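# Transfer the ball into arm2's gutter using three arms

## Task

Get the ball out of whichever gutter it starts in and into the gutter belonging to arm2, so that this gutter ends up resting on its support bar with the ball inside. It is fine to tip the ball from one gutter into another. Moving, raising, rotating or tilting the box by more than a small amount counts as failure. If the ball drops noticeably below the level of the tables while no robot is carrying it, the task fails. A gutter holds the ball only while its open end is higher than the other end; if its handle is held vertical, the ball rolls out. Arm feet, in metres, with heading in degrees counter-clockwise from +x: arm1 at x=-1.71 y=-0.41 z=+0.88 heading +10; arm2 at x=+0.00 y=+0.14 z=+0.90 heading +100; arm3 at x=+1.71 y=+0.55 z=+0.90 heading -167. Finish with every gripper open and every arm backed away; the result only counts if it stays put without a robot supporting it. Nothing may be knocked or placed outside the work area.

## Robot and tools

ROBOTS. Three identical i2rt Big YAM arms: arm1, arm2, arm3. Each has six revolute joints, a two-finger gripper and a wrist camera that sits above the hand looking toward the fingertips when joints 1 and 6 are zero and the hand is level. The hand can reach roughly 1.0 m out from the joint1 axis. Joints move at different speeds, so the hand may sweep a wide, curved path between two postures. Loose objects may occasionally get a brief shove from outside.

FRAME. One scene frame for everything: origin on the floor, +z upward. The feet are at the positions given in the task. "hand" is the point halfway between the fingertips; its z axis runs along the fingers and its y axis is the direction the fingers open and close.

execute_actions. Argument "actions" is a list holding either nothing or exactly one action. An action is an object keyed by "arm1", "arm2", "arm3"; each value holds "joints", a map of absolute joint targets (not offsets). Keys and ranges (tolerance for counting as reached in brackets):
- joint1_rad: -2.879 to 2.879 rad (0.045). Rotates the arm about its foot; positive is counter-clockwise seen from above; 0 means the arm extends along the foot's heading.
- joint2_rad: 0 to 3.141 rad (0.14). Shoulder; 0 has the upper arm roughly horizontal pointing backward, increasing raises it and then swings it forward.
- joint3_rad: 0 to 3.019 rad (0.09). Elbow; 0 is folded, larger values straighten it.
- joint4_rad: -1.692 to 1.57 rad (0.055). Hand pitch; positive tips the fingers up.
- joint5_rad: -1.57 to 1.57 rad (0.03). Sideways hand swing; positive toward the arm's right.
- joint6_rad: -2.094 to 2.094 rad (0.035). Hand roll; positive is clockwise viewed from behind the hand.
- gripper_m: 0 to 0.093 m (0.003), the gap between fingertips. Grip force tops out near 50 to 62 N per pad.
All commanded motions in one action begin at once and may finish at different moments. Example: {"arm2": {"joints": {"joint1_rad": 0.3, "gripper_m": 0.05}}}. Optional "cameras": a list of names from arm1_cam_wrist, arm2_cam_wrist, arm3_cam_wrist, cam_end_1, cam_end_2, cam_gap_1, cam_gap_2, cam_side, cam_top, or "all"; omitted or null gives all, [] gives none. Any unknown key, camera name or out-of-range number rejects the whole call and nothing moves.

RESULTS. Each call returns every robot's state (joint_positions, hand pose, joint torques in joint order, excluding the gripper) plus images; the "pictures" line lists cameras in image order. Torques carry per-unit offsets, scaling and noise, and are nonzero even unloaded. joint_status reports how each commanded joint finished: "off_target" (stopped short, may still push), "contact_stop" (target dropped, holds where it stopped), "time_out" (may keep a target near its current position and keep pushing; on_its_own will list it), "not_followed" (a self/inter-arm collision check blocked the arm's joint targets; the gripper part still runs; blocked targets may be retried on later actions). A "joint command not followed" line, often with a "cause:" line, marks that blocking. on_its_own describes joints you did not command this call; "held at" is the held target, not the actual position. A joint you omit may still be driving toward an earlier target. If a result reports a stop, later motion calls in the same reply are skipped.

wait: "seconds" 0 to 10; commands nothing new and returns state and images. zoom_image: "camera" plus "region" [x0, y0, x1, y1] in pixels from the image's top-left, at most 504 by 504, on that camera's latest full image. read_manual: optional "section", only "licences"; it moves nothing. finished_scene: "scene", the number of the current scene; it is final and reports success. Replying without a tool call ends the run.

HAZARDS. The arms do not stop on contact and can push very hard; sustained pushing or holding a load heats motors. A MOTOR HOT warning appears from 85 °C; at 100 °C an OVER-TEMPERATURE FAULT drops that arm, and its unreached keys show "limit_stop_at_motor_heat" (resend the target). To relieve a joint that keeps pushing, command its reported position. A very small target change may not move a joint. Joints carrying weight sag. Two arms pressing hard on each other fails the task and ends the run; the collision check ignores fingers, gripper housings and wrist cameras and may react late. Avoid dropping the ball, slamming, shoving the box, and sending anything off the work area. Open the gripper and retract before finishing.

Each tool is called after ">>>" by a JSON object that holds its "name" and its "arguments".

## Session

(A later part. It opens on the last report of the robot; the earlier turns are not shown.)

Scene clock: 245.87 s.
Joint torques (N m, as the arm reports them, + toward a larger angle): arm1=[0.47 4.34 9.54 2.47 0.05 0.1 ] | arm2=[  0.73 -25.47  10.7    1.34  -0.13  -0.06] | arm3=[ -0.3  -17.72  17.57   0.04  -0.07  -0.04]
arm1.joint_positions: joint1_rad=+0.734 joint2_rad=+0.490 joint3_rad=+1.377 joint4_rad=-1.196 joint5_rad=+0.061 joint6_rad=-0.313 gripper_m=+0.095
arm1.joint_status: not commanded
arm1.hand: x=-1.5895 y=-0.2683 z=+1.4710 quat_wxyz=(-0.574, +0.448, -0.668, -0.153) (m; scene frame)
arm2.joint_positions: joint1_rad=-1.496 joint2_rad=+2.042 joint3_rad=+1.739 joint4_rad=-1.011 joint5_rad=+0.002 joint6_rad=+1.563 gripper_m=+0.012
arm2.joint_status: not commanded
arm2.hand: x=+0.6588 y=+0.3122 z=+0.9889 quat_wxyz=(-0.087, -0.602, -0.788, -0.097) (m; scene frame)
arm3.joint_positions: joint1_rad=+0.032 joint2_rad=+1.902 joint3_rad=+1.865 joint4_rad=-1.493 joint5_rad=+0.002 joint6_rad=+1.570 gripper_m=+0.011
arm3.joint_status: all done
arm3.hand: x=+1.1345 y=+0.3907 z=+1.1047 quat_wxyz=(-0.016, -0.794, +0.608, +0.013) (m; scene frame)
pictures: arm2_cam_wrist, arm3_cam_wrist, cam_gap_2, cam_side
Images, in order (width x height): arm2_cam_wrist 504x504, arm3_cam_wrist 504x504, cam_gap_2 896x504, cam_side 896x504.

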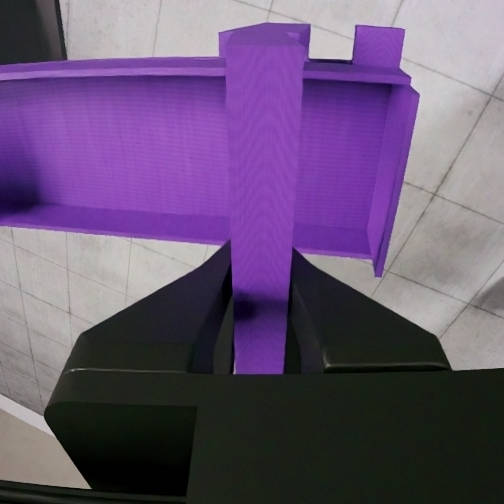

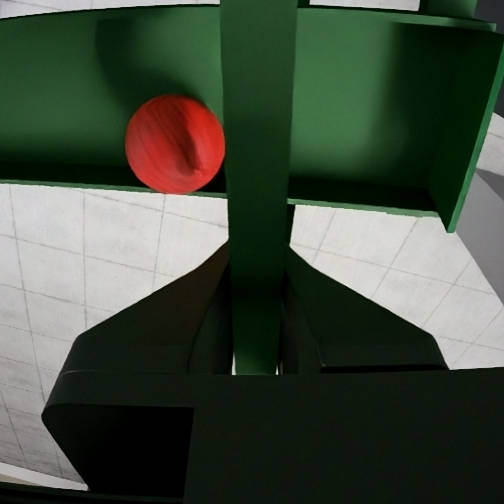

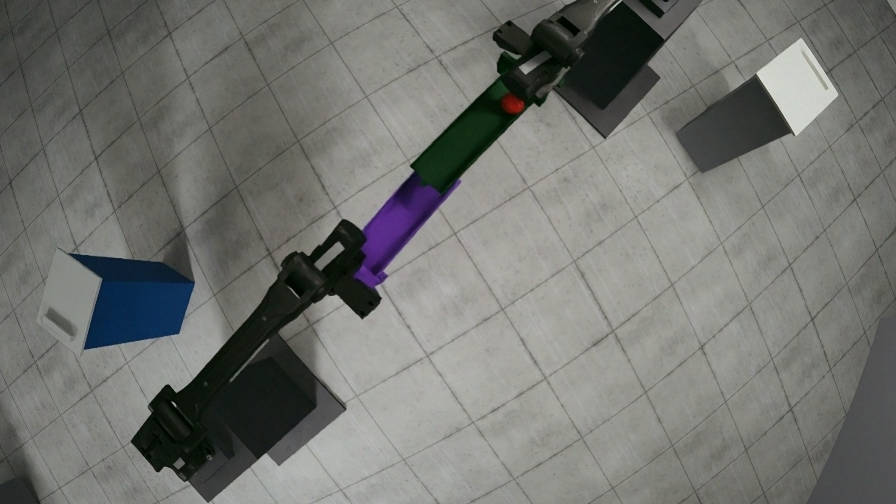

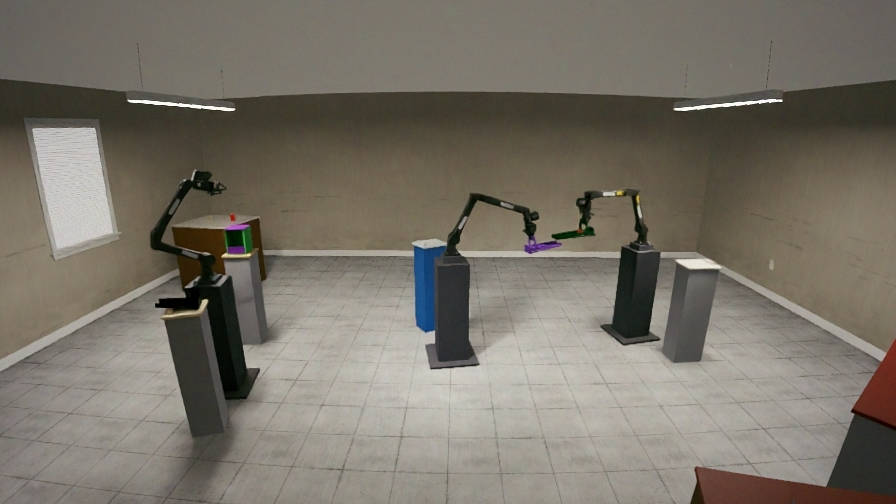

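Ball is rolling; overlap is small but present.

>>> {"name": "wait", "arguments": {"seconds": 1}}

Scene clock: 248.57 s.
Joint torques (N m, as the arm reports them, + toward a larger angle): arm1=[0.49 4.34 9.54 2.48 0.05 0.1 ] | arm2=[  0.34 -25.4   10.75   1.24  -0.04  -0.04] | arm3=[ -0.34 -17.74  17.5    0.16  -0.06  -0.04]
arm1.joint_positions: joint1_rad=+0.734 joint2_rad=+0.490 joint3_rad=+1.377 joint4_rad=-1.196 joint5_rad=+0.061 joint6_rad=-0.313 gripper_m=+0.095
arm1.joint_status: not commanded
arm1.hand: x=-1.5895 y=-0.2683 z=+1.4710 quat_wxyz=(-0.574, +0.448, -0.668, -0.153) (m; scene frame)
arm2.joint_positions: joint1_rad=-1.496 joint2_rad=+2.042 joint3_rad=+1.739 joint4_rad=-1.006 joint5_rad=+0.000 joint6_rad=+1.564 gripper_m=+0.012
arm2.joint_status: not commanded
arm2.hand: x=+0.6597 y=+0.3127 z=+0.9892 quat_wxyz=(-0.087, -0.603, -0.787, -0.099) (m; scene frame)
arm3.joint_positions: joint1_rad=+0.032 joint2_rad=+1.902 joint3_rad=+1.866 joint4_rad=-1.495 joint5_rad=+0.002 joint6_rad=+1.570 gripper_m=+0.011
arm3.joint_status: all done
arm3.hand: x=+1.1348 y=+0.3908 z=+1.1048 quat_wxyz=(-0.015, -0.794, +0.608, +0.013) (m; scene frame)
wait: 1.00 s; at rest from the start
pictures: arm1_cam_wrist, arm2_cam_wrist, arm3_cam_wrist, cam_end_1, cam_end_2, cam_gap_1, cam_gap_2, cam_side, cam_top
Images, in order (width x height): arm1_cam_wrist 504x504, arm2_cam_wrist 504x504, arm3_cam_wrist 504x504, cam_end_1 896x504, cam_end_2 896x504, cam_gap_1 896x504, cam_gap_2 896x504, cam_side 896x504, cam_top 896x504.

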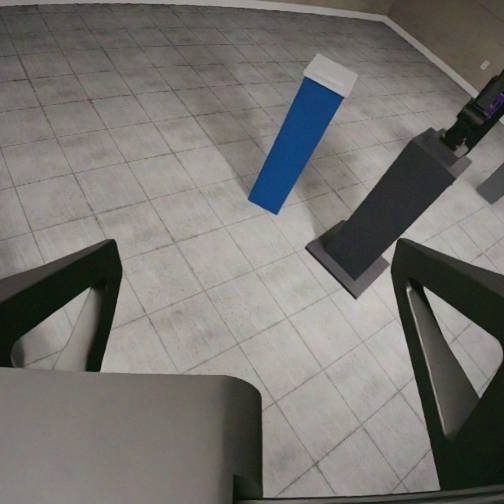

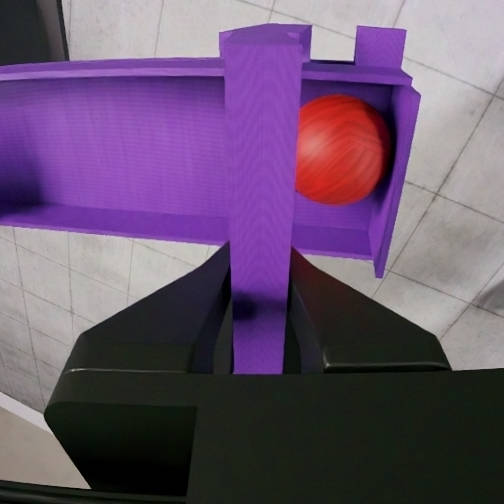

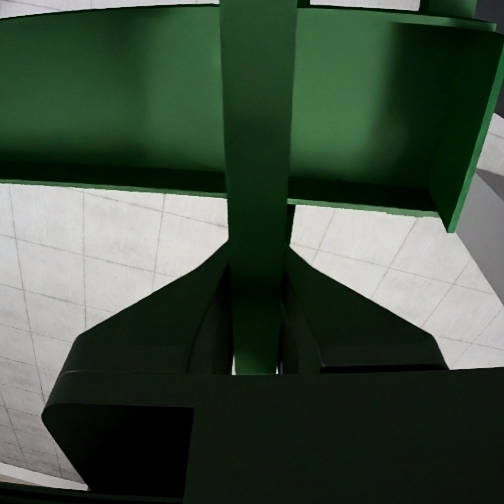

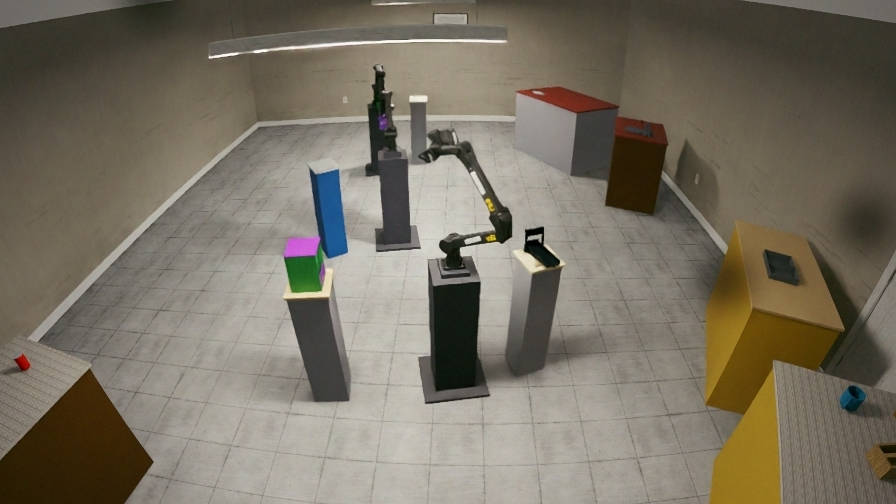

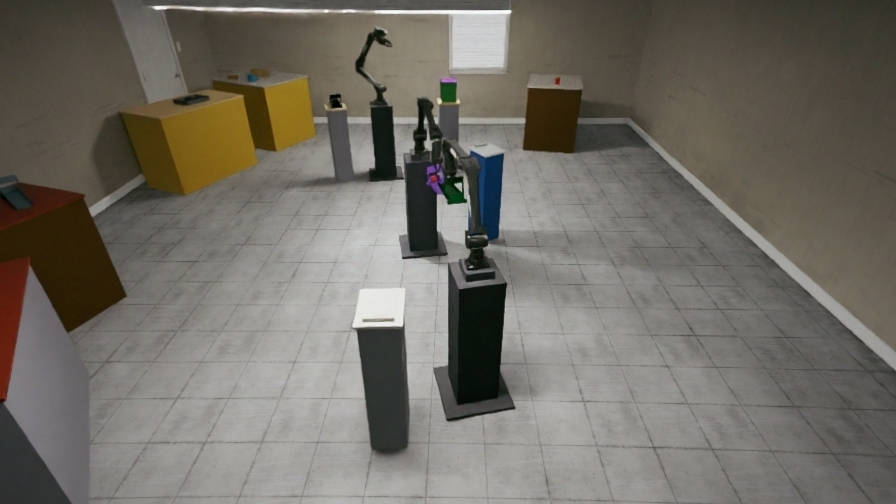

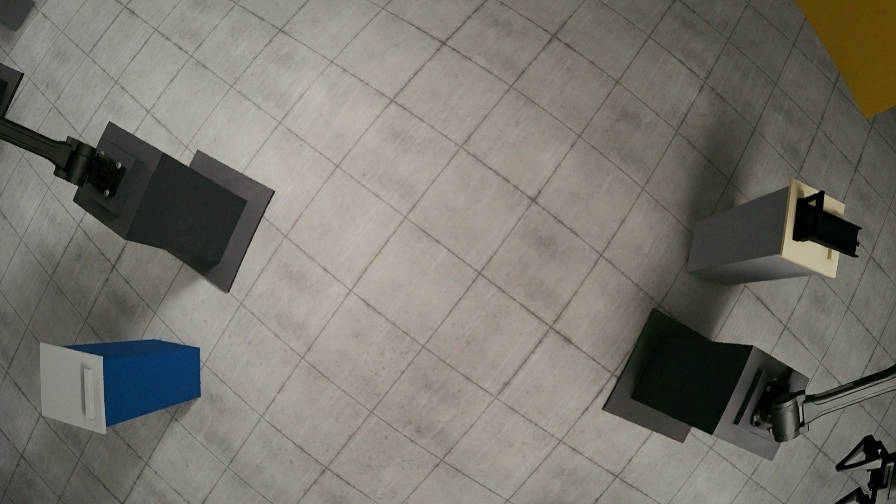

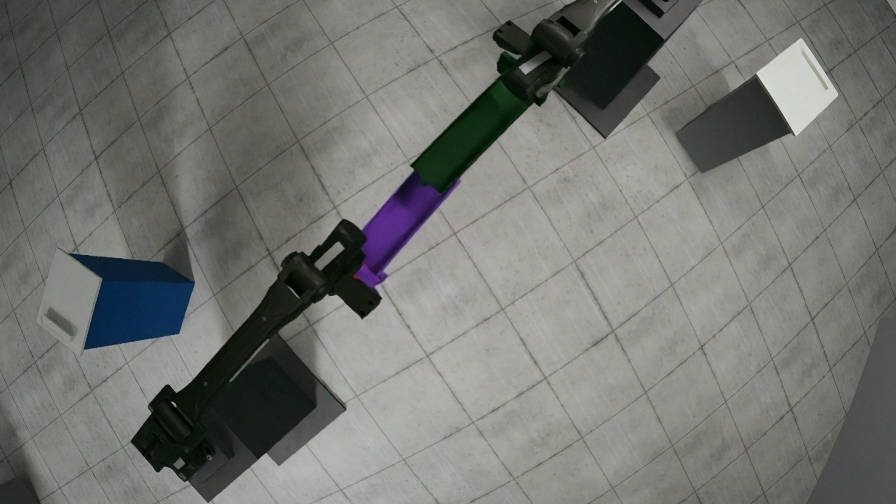

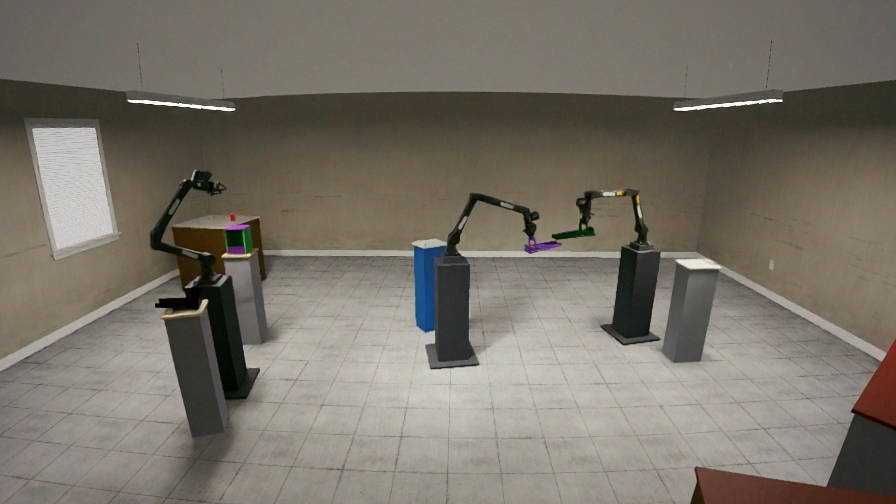

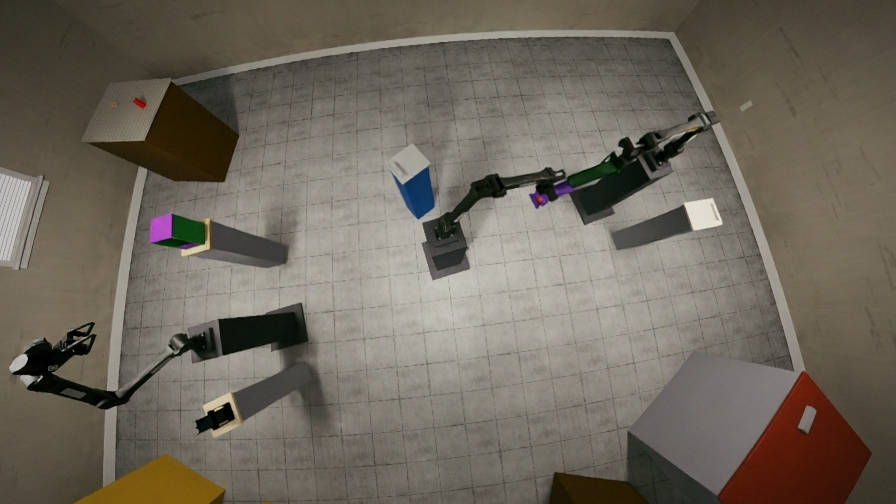

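>>> {"name": "execute_actions", "arguments": {"actions": [{"arm3":{"joints":{"joint2_rad":1.5,"joint3_rad":1.53,"joint4_rad":-1.25}}}], "cameras": []}}

>>> {"name": "execute_actions", "arguments": {"actions": [{"arm3":{"joints":{"joint1_rad":1.807,"joint5_rad":-0.17,"joint6_rad":0.36}},"arm2":{"joints":{"joint2_rad":1.75,"joint3_rad":1.8,"joint4_rad":-1.2}}}], "cameras": ["arm2_cam_wrist","cam_side"]}}

Scene clock: 254.77 s.
Joint torques (N m, as the arm reports them, + toward a larger angle): arm1=[0.48 4.33 9.53 2.48 0.04 0.1 ] | arm2=[  0.62 -24.98  10.73   1.22  -0.04  -0.06] | arm3=[ -0.46 -10.7   12.91   1.53  -0.06  -0.07]
arm1.joint_positions: joint1_rad=+0.734 joint2_rad=+0.490 joint3_rad=+1.377 joint4_rad=-1.196 joint5_rad=+0.061 joint6_rad=-0.313 gripper_m=+0.095
arm1.joint_status: not commanded
arm1.hand: x=-1.5895 y=-0.2683 z=+1.4710 quat_wxyz=(-0.574, +0.448, -0.668, -0.153) (m; scene frame)
arm2.joint_positions: joint1_rad=-1.496 joint2_rad=+2.042 joint3_rad=+1.739 joint4_rad=-1.006 joint5_rad=+0.000 joint6_rad=+1.564 gripper_m=+0.012
arm2.joint_status: not commanded
arm2.hand: x=+0.6597 y=+0.3127 z=+0.9892 quat_wxyz=(-0.087, -0.603, -0.787, -0.099) (m; scene frame)
arm3.joint_positions: joint1_rad=+0.032 joint2_rad=+1.500 joint3_rad=+1.518 joint4_rad=-1.271 joint5_rad=+0.002 joint6_rad=+1.570 gripper_m=+0.011
arm3.joint_status: all done
arm3.hand: x=+1.2113 y=+0.4115 z=+1.1837 quat_wxyz=(-0.125, -0.784, +0.600, +0.097) (m; scene frame)
pictures: none
No camera images: the call's "cameras" was empty. Leave "cameras" out to get every camera's image.

Scene clock: 256.70 s.
Joint torques (N m, as the arm reports them, + toward a larger angle): arm1=[0.49 4.32 9.53 2.48 0.05 0.1 ] | arm2=[  0.45 -18.27  13.32   0.71  -0.04  -0.06] | arm3=[ -0.9  -12.15  12.88   1.11  -0.19  -0.14]
arm1.joint_positions: joint1_rad=+0.734 joint2_rad=+0.490 joint3_rad=+1.377 joint4_rad=-1.196 joint5_rad=+0.061 joint6_rad=-0.313 gripper_m=+0.095
arm1.joint_status: not commanded
arm1.hand: x=-1.5895 y=-0.2683 z=+1.4710 quat_wxyz=(-0.574, +0.448, -0.668, -0.153) (m; scene frame)
arm2.joint_positions: joint1_rad=-1.496 joint2_rad=+1.752 joint3_rad=+1.755 joint4_rad=-1.199 joint5_rad=+0.000 joint6_rad=+1.564 gripper_m=+0.012
arm2.joint_status: all done
arm2.hand: x=+0.6067 y=+0.3017 z=+1.1658 quat_wxyz=(-0.121, -0.597, -0.780, -0.143) (m; scene frame)
arm3.joint_positions: joint1_rad=+1.814 joint2_rad=+1.520 joint3_rad=+1.518 joint4_rad=-1.258 joint5_rad=-0.170 joint6_rad=+0.368 gripper_m=+0.011
arm3.joint_status: all done
arm3.hand: x=+1.9811 y=+0.0912 z=+1.1772 quat_wxyz=(-0.174, -0.648, -0.741, -0.023) (m; scene frame)
pictures: arm2_cam_wrist, cam_side
Images, in order (width x height): arm2_cam_wrist 504x504, cam_side 896x504.

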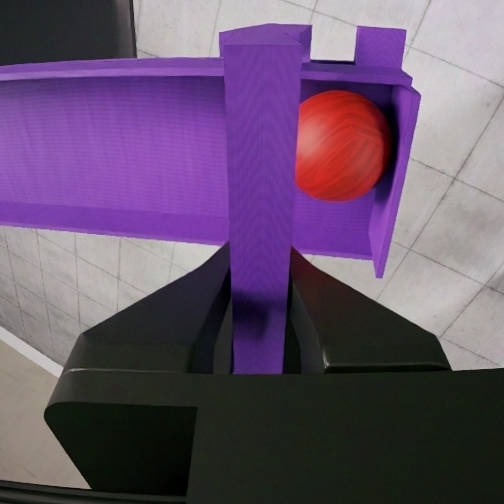

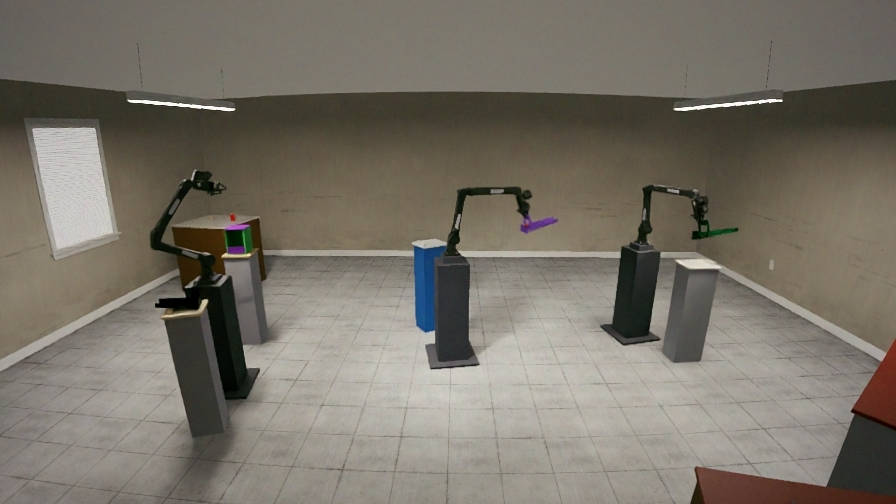

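>>> {"name": "execute_actions", "arguments": {"actions": [{"arm2":{"joints":{"joint1_rad":-0.95,"joint5_rad":-0.25}},"arm3":{"joints":{"joint1_rad":1.806,"joint2_rad":1.735,"joint3_rad":1.53,"joint4_rad":-1.33}}}], "cameras": []}}

>>> {"name": "execute_actions", "arguments": {"actions": [{"arm2":{"joints":{"joint1_rad":-0.4,"joint6_rad":0.9}},"arm3":{"joints":{"joint2_rad":1.72,"joint3_rad":1.26,"joint4_rad":-1.05}}}], "cameras": ["arm2_cam_wrist","arm3_cam_wrist"]}}

>>> {"name": "execute_actions", "arguments": {"actions": [{"arm2":{"joints":{"joint1_rad":0.028,"joint6_rad":0.3}}}], "cameras": ["arm2_cam_wrist","cam_side"]}}

Scene clock: 265.63 s.
Joint torques (N m, as the arm reports them, + toward a larger angle): arm1=[0.49 4.3  9.53 2.47 0.05 0.1 ] | arm2=[  1.02 -18.35  13.28   0.65  -0.36  -0.1 ] | arm3=[ -1.32 -15.63  13.34   0.12  -0.17  -0.13]
arm1.joint_positions: joint1_rad=+0.734 joint2_rad=+0.490 joint3_rad=+1.377 joint4_rad=-1.196 joint5_rad=+0.061 joint6_rad=-0.313 gripper_m=+0.095
arm1.joint_status: not commanded
arm1.hand: x=-1.5895 y=-0.2683 z=+1.4710 quat_wxyz=(-0.574, +0.448, -0.668, -0.153) (m; scene frame)
arm2.joint_positions: joint1_rad=-0.956 joint2_rad=+1.754 joint3_rad=+1.755 joint4_rad=-1.199 joint5_rad=-0.247 joint6_rad=+1.568 gripper_m=+0.012
arm2.joint_status: all done
arm2.hand: x=+0.4076 y=+0.6202 z=+1.1637 quat_wxyz=(+0.037, -0.346, -0.914, -0.210) (m; scene frame)
arm3.joint_positions: joint1_rad=+1.814 joint2_rad=+1.776 joint3_rad=+1.503 joint4_rad=-1.325 joint5_rad=-0.170 joint6_rad=+0.367 gripper_m=+0.011
arm3.joint_status: all done
arm3.hand: x=+1.9811 y=+0.0914 z=+1.0386 quat_wxyz=(-0.017, -0.666, -0.741, -0.084) (m; scene frame)
pictures: none
No camera images: the call's "cameras" was empty. Leave "cameras" out to get every camera's image.

Scene clock: 267.30 s.
Joint torques (N m, as the arm reports them, + toward a larger angle): arm1=[0.46 4.34 9.54 2.47 0.05 0.1 ] | arm2=[  0.76 -18.52  13.29   0.71  -0.39  -0.19] | arm3=[ -0.99 -13.4   10.31   0.91  -0.04  -0.1 ]
arm1.joint_positions: joint1_rad=+0.734 joint2_rad=+0.490 joint3_rad=+1.377 joint4_rad=-1.196 joint5_rad=+0.061 joint6_rad=-0.313 gripper_m=+0.095
arm1.joint_status: not commanded
arm1.hand: x=-1.5895 y=-0.2683 z=+1.4710 quat_wxyz=(-0.574, +0.448, -0.668, -0.153) (m; scene frame)
arm2.joint_positions: joint1_rad=-0.407 joint2_rad=+1.754 joint3_rad=+1.755 joint4_rad=-1.199 joint5_rad=-0.247 joint6_rad=+0.908 gripper_m=+0.012
arm2.joint_status: all done
arm2.hand: x=+0.0981 y=+0.7637 z=+1.1593 quat_wxyz=(+0.029, +0.234, -0.949, -0.210) (m; scene frame)
arm3.joint_positions: joint1_rad=+1.810 joint2_rad=+1.735 joint3_rad=+1.256 joint4_rad=-1.064 joint5_rad=-0.174 joint6_rad=+0.363 gripper_m=+0.011
arm3.joint_status: all done
arm3.hand: x=+1.9665 y=+0.1174 z=+0.9714 quat_wxyz=(-0.044, -0.664, -0.742, -0.076) (m; scene frame)
pictures: arm2_cam_wrist, arm3_cam_wrist
Images, in order (width x height): arm2_cam_wrist 504x504, arm3_cam_wrist 504x504.

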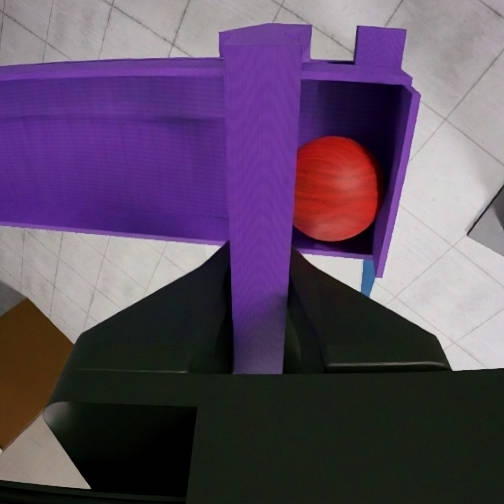

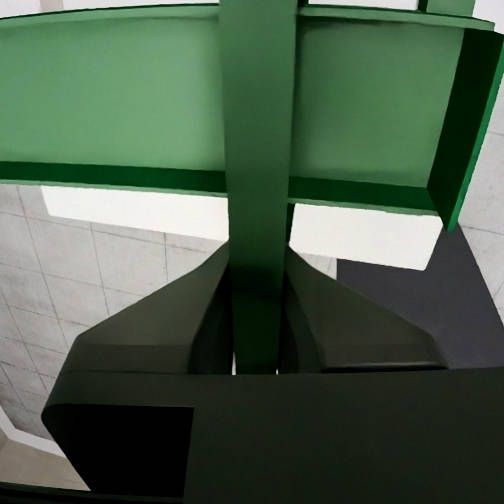

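Scene clock: 269.00 s.
Joint torques (N m, as the arm reports them, + toward a larger angle): arm1=[0.46 4.34 9.54 2.48 0.05 0.1 ] | arm2=[  1.1  -18.54  13.44   0.76  -0.52  -0.15] | arm3=[ -0.99 -13.37  10.29   0.92  -0.04  -0.09]
arm1.joint_positions: joint1_rad=+0.734 joint2_rad=+0.490 joint3_rad=+1.377 joint4_rad=-1.196 joint5_rad=+0.061 joint6_rad=-0.313 gripper_m=+0.095
arm1.joint_status: not commanded
arm1.hand: x=-1.5895 y=-0.2683 z=+1.4710 quat_wxyz=(-0.574, +0.448, -0.668, -0.153) (m; scene frame)
arm2.joint_positions: joint1_rad=+0.021 joint2_rad=+1.754 joint3_rad=+1.755 joint4_rad=-1.201 joint5_rad=-0.245 joint6_rad=+0.306 gripper_m=+0.012
arm2.joint_status: all done
arm2.hand: x=-0.1679 y=+0.7491 z=+1.1575 quat_wxyz=(+0.014, +0.670, -0.711, -0.211) (m; scene frame)
arm3.joint_positions: joint1_rad=+1.810 joint2_rad=+1.735 joint3_rad=+1.256 joint4_rad=-1.064 joint5_rad=-0.174 joint6_rad=+0.363 gripper_m=+0.011
arm3.joint_status: not commanded
arm3.hand: x=+1.9665 y=+0.1174 z=+0.9714 quat_wxyz=(-0.044, -0.664, -0.742, -0.076) (m; scene frame)
pictures: arm2_cam_wrist, cam_side
Images, in order (width x height): arm2_cam_wrist 504x504, cam_side 896x504.

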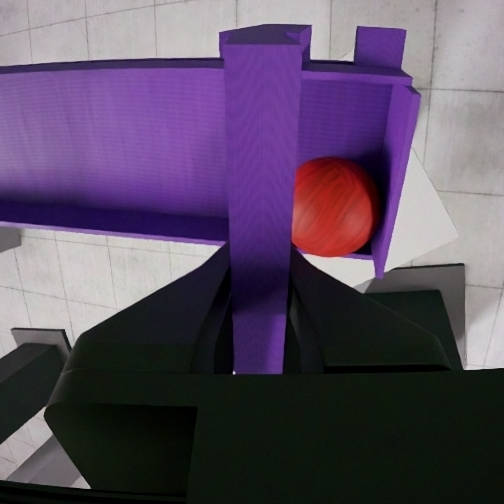

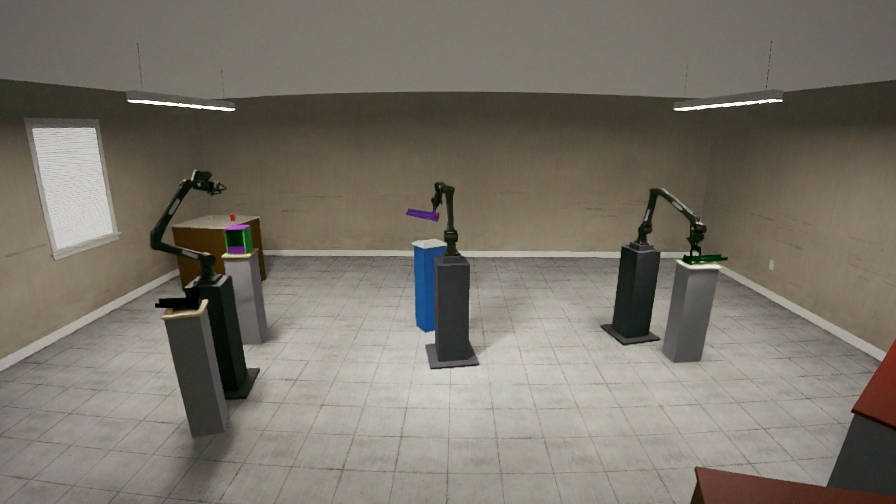

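>>> {"name": "execute_actions", "arguments": {"actions": [{"arm2":{"joints":{"joint2_rad":2.02,"joint3_rad":1.99,"joint4_rad":-1.54}},"arm3":{"joints":{"joint3_rad":1.235,"joint4_rad":-1.03}}}], "cameras": []}}

>>> {"name": "execute_actions", "arguments": {"actions": [{"arm2":{"joints":{"joint6_rad":-0.40}},"arm3":{"joints":{"gripper_m":0.093}}}], "cameras": ["arm2_cam_wrist","arm3_cam_wrist","cam_side"]}}

Scene clock: 277.00 s.
Joint torques (N m, as the arm reports them, + toward a larger angle): arm1=[0.46 4.36 9.54 2.47 0.04 0.1 ] | arm2=[  1.21 -25.13  14.14  -0.49  -0.53  -0.13] | arm3=[ -0.92 -13.09   9.17   0.89  -0.01  -0.1 ]
arm1.joint_positions: joint1_rad=+0.734 joint2_rad=+0.490 joint3_rad=+1.377 joint4_rad=-1.196 joint5_rad=+0.061 joint6_rad=-0.313 gripper_m=+0.095
arm1.joint_status: not commanded
arm1.hand: x=-1.5895 y=-0.2683 z=+1.4710 quat_wxyz=(-0.574, +0.448, -0.668, -0.153) (m; scene frame)
arm2.joint_positions: joint1_rad=+0.021 joint2_rad=+2.056 joint3_rad=+1.925 joint4_rad=-1.529 joint5_rad=-0.245 joint6_rad=+0.305 gripper_m=+0.012
arm2.joint_status: all done
arm2.hand: x=-0.1648 y=+0.7363 z=+1.0357 quat_wxyz=(+0.130, +0.659, -0.741, -0.016) (m; scene frame)
arm3.joint_positions: joint1_rad=+1.809 joint2_rad=+1.732 joint3_rad=+1.242 joint4_rad=-1.043 joint5_rad=-0.175 joint6_rad=+0.363 gripper_m=+0.011
arm3.joint_status: all done
arm3.hand: x=+1.9659 y=+0.1179 z=+0.9681 quat_wxyz=(-0.049, -0.664, -0.742, -0.075) (m; scene frame)
pictures: none
No camera images: the call's "cameras" was empty. Leave "cameras" out to get every camera's image.

Scene clock: 278.67 s.
Joint torques (N m, as the arm reports them, + toward a larger angle): arm1=[0.46 4.34 9.54 2.49 0.05 0.1 ] | arm2=[  1.15 -25.12  14.14  -0.51  -0.59  -0.19] | arm3=[ -0.84 -13.02   9.92   0.81  -0.03  -0.09]
arm1.joint_positions: joint1_rad=+0.734 joint2_rad=+0.490 joint3_rad=+1.377 joint4_rad=-1.196 joint5_rad=+0.061 joint6_rad=-0.313 gripper_m=+0.095
arm1.joint_status: not commanded
arm1.hand: x=-1.5895 y=-0.2683 z=+1.4710 quat_wxyz=(-0.574, +0.448, -0.668, -0.153) (m; scene frame)
arm2.joint_positions: joint1_rad=+0.021 joint2_rad=+2.056 joint3_rad=+1.925 joint4_rad=-1.529 joint5_rad=-0.245 joint6_rad=-0.392 gripper_m=+0.012
arm2.joint_status: all done
arm2.hand: x=-0.1648 y=+0.7363 z=+1.0357 quat_wxyz=(+0.117, +0.872, -0.471, -0.059) (m; scene frame)
arm3.joint_positions: joint1_rad=+1.809 joint2_rad=+1.732 joint3_rad=+1.235 joint4_rad=-1.042 joint5_rad=-0.174 joint6_rad=+0.363 gripper_m=+0.093
arm3.joint_status: all done
arm3.hand: x=+1.9644 y=+0.1203 z=+0.9655 quat_wxyz=(-0.046, -0.665, -0.742, -0.075) (m; scene frame)
pictures: arm2_cam_wrist, arm3_cam_wrist, cam_side
Images, in order (width x height): arm2_cam_wrist 504x504, arm3_cam_wrist 504x504, cam_side 896x504.

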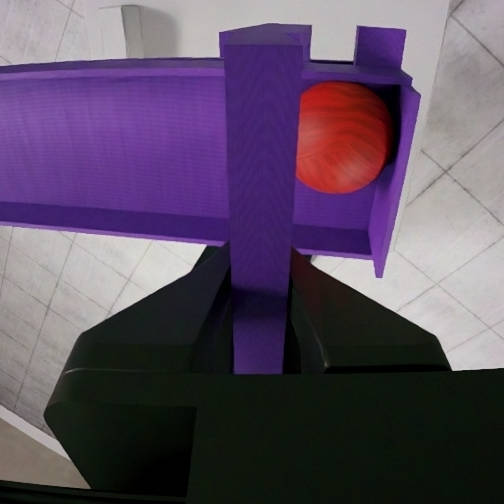

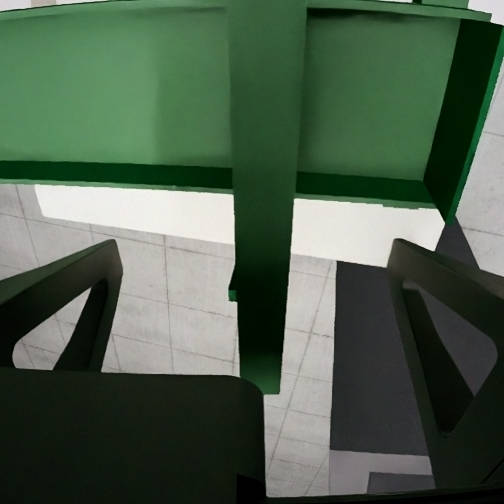

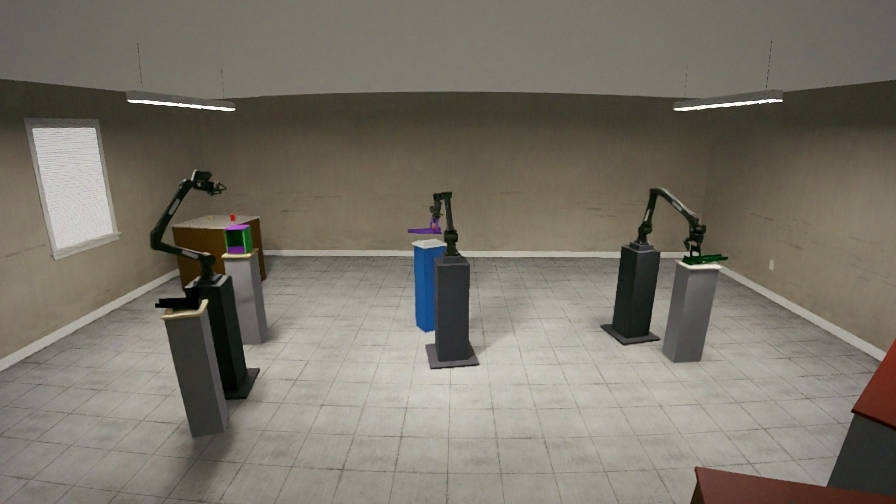

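>>> {"name": "execute_actions", "arguments": {"actions": [{"arm2":{"joints":{"joint1_rad":0.032,"joint2_rad":2.02,"joint3_rad":1.76,"joint4_rad":-1.29,"joint5_rad":-0.185}},"arm3":{"joints":{"joint3_rad":1.7,"joint4_rad":-1.45}}}], "cameras": ["arm2_cam_wrist","cam_side"]}}

Scene clock: 284.10 s.
Joint torques (N m, as the arm reports them, + toward a larger angle): arm1=[0.47 4.34 9.53 2.48 0.05 0.1 ] | arm2=[  1.7  -23.7    9.19   0.52  -0.4   -0.14] | arm3=[ -0.92 -13.67  15.09   0.08  -0.03  -0.09]
arm1.joint_positions: joint1_rad=+0.734 joint2_rad=+0.490 joint3_rad=+1.377 joint4_rad=-1.196 joint5_rad=+0.061 joint6_rad=-0.313 gripper_m=+0.095
arm1.joint_status: not commanded
arm1.hand: x=-1.5895 y=-0.2683 z=+1.4710 quat_wxyz=(-0.574, +0.448, -0.668, -0.153) (m; scene frame)
arm2.joint_positions: joint1_rad=+0.023 joint2_rad=+2.045 joint3_rad=+1.751 joint4_rad=-1.301 joint5_rad=-0.183 joint6_rad=-0.393 gripper_m=+0.012
arm2.joint_status: all done
arm2.hand: x=-0.1551 y=+0.7365 z=+0.9742 quat_wxyz=(+0.073, +0.879, -0.468, -0.056) (m; scene frame)
arm3.joint_positions: joint1_rad=+1.809 joint2_rad=+1.725 joint3_rad=+1.660 joint4_rad=-1.441 joint5_rad=-0.174 joint6_rad=+0.363 gripper_m=+0.093
arm3.joint_status: all done
arm3.hand: x=+1.9876 y=+0.0747 z=+1.1245 quat_wxyz=(-0.062, -0.663, -0.743, -0.069) (m; scene frame)
pictures: arm2_cam_wrist, cam_side
Images, in order (width x height): arm2_cam_wrist 504x504, cam_side 896x504.

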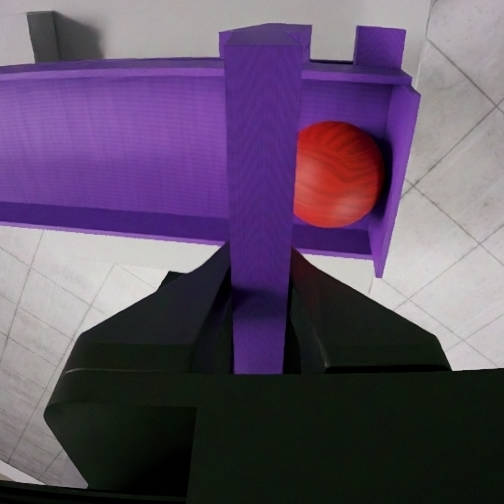

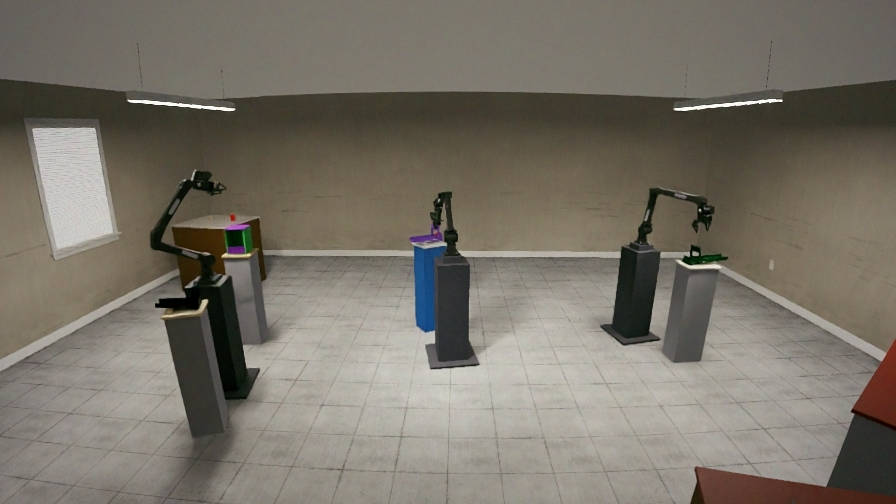

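Need ~.011 lower.

>>> {"name": "execute_actions", "arguments": {"actions": [{"arm2":{"joints":{"joint3_rad":1.715,"joint4_rad":-1.245}}}], "cameras": []}}

>>> {"name": "execute_actions", "arguments": {"actions": [{"arm2":{"joints":{"gripper_m":0.093}}}], "cameras": ["arm2_cam_wrist","cam_side"]}}

Scene clock: 287.20 s.
Joint torques (N m, as the arm reports them, + toward a larger angle): arm1=[0.44 4.35 9.54 2.47 0.05 0.1 ] | arm2=[  1.57 -23.48   7.9    0.51  -0.26  -0.16] | arm3=[ -0.94 -13.7   15.11   0.11  -0.03  -0.08]
arm1.joint_positions: joint1_rad=+0.734 joint2_rad=+0.490 joint3_rad=+1.377 joint4_rad=-1.196 joint5_rad=+0.061 joint6_rad=-0.313 gripper_m=+0.095
arm1.joint_status: not commanded
arm1.hand: x=-1.5895 y=-0.2683 z=+1.4710 quat_wxyz=(-0.574, +0.448, -0.668, -0.153) (m; scene frame)
arm2.joint_positions: joint1_rad=+0.023 joint2_rad=+2.045 joint3_rad=+1.723 joint4_rad=-1.260 joint5_rad=-0.187 joint6_rad=-0.393 gripper_m=+0.012
arm2.joint_status: all done
arm2.hand: x=-0.1557 y=+0.7360 z=+0.9641 quat_wxyz=(+0.069, +0.879, -0.467, -0.062) (m; scene frame)
arm3.joint_positions: joint1_rad=+1.809 joint2_rad=+1.725 joint3_rad=+1.660 joint4_rad=-1.441 joint5_rad=-0.174 joint6_rad=+0.363 gripper_m=+0.093
arm3.joint_status: not commanded
arm3.hand: x=+1.9876 y=+0.0747 z=+1.1245 quat_wxyz=(-0.062, -0.663, -0.743, -0.069) (m; scene frame)
pictures: none
No camera images: the call's "cameras" was empty. Leave "cameras" out to get every camera's image.

Scene clock: 287.90 s.
Joint torques (N m, as the arm reports them, + toward a larger angle): arm1=[0.48 4.34 9.54 2.48 0.05 0.1 ] | arm2=[  1.75 -23.99   7.82   0.41  -0.33  -0.15] | arm3=[ -0.84 -13.68  15.13   0.08  -0.03  -0.09]
arm1.joint_positions: joint1_rad=+0.734 joint2_rad=+0.490 joint3_rad=+1.377 joint4_rad=-1.196 joint5_rad=+0.061 joint6_rad=-0.313 gripper_m=+0.095
arm1.joint_status: not commanded
arm1.hand: x=-1.5895 y=-0.2683 z=+1.4710 quat_wxyz=(-0.574, +0.448, -0.668, -0.153) (m; scene frame)
arm2.joint_positions: joint1_rad=+0.023 joint2_rad=+2.045 joint3_rad=+1.723 joint4_rad=-1.257 joint5_rad=-0.186 joint6_rad=-0.394 gripper_m=+0.093
arm2.joint_status: all done
arm2.hand: x=-0.1556 y=+0.7369 z=+0.9642 quat_wxyz=(+0.067, +0.880, -0.467, -0.062) (m; scene frame)
arm3.joint_positions: joint1_rad=+1.809 joint2_rad=+1.725 joint3_rad=+1.660 joint4_rad=-1.441 joint5_rad=-0.174 joint6_rad=+0.363 gripper_m=+0.093
arm3.joint_status: not commanded
arm3.hand: x=+1.9876 y=+0.0747 z=+1.1245 quat_wxyz=(-0.062, -0.663, -0.743, -0.069) (m; scene frame)
pictures: arm2_cam_wrist, cam_side
Images, in order (width x height): arm2_cam_wrist 504x504, cam_side 896x504.

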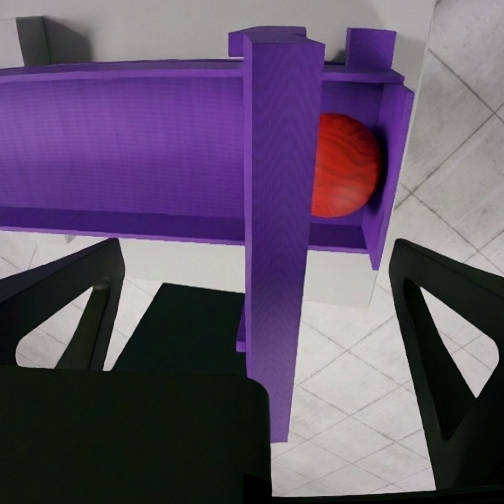

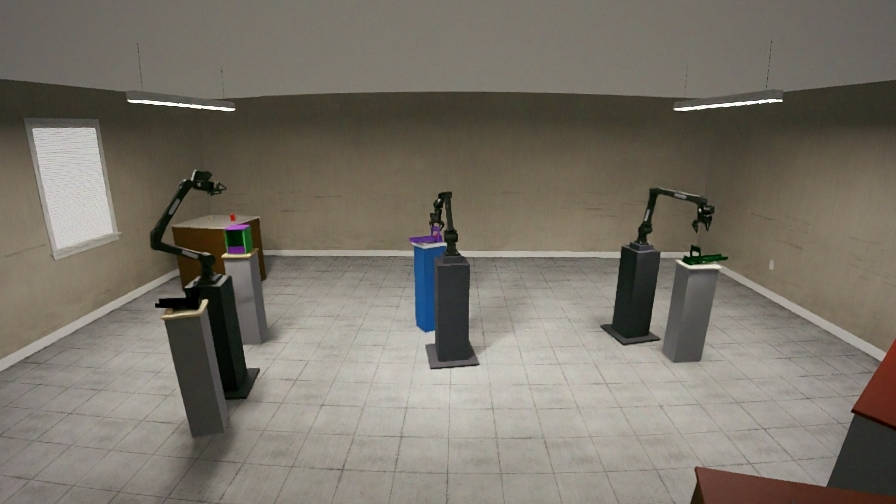

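>>> {"name": "execute_actions", "arguments": {"actions": [{"arm2":{"joints":{"joint3_rad":2.15,"joint4_rad":-1.6}}}], "cameras": ["arm2_cam_wrist","cam_end_1","cam_top"]}}

>>> {"name": "zoom_image", "arguments": {"camera": "cam_end_1", "region": [270, 90, 410, 200]}}

Scene clock: 294.00 s.
Joint torques (N m, as the arm reports them, + toward a larger angle): arm1=[0.47 4.33 9.54 2.47 0.05 0.1 ] | arm2=[  1.27 -22.38  13.08  -0.24  -0.3   -0.16] | arm3=[ -0.87 -13.57  15.1    0.09  -0.03  -0.08]
arm1.joint_positions: joint1_rad=+0.734 joint2_rad=+0.490 joint3_rad=+1.377 joint4_rad=-1.196 joint5_rad=+0.061 joint6_rad=-0.313 gripper_m=+0.095
arm1.joint_status: not commanded
arm1.hand: x=-1.5895 y=-0.2683 z=+1.4710 quat_wxyz=(-0.574, +0.448, -0.668, -0.153) (m; scene frame)
arm2.joint_positions: joint1_rad=+0.023 joint2_rad=+2.025 joint3_rad=+2.103 joint4_rad=-1.591 joint5_rad=-0.186 joint6_rad=-0.394 gripper_m=+0.093
arm2.joint_status: all done
arm2.hand: x=-0.1624 y=+0.7670 z=+1.1195 quat_wxyz=(+0.041, +0.881, -0.464, -0.084) (m; scene frame)
arm3.joint_positions: joint1_rad=+1.809 joint2_rad=+1.725 joint3_rad=+1.660 joint4_rad=-1.441 joint5_rad=-0.174 joint6_rad=+0.363 gripper_m=+0.093
arm3.joint_status: not commanded
arm3.hand: x=+1.9876 y=+0.0747 z=+1.1245 quat_wxyz=(-0.062, -0.663, -0.743, -0.069) (m; scene frame)
pictures: arm2_cam_wrist, cam_end_1, cam_top
Images, in order (width x height): arm2_cam_wrist 504x504, cam_end_1 896x504, cam_top 896x504.

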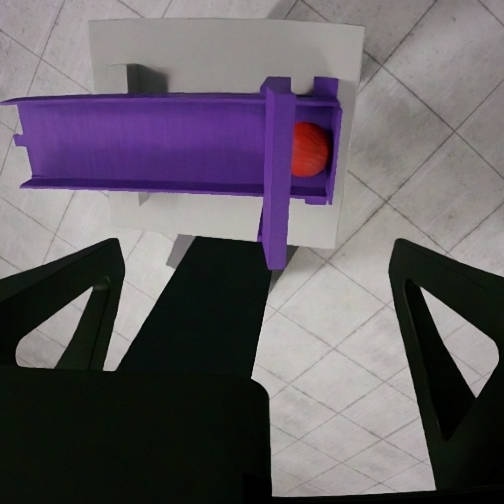

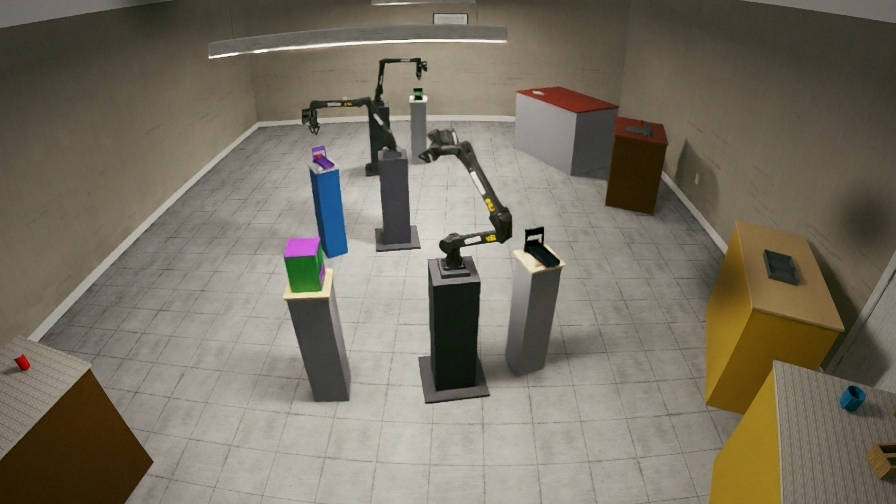

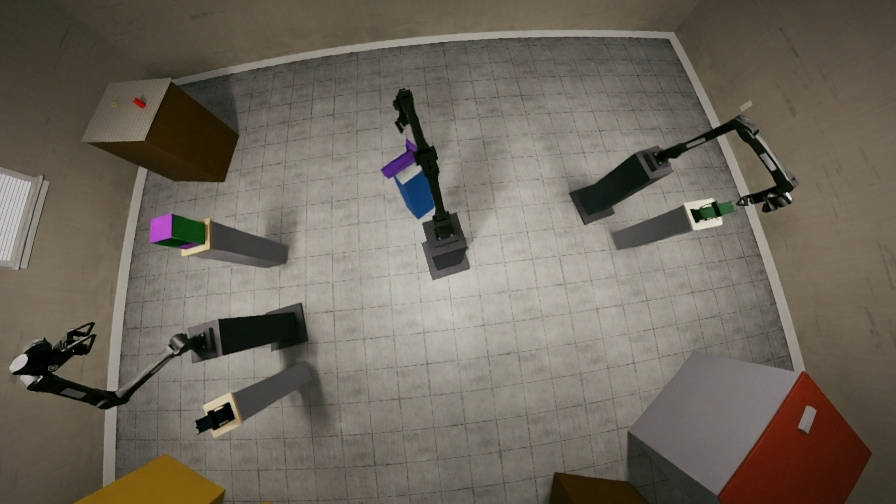

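Region (270, 90, 410, 200) of cam_end_1's 896x504 image, scaled by 3.600, with more detail than that image has; it fills the top 396 rows of this view, and the rest is white.

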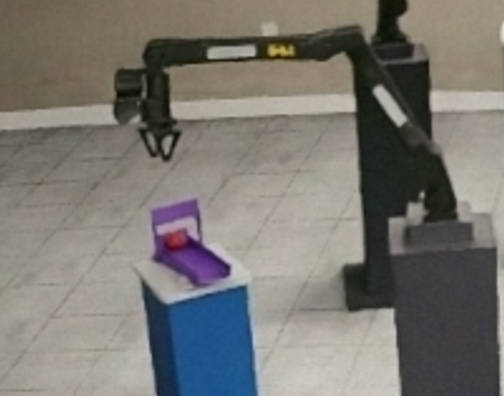

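>>> {"name": "finished_scene", "arguments": {"scene": 1}}

The scene is finished: the task was done.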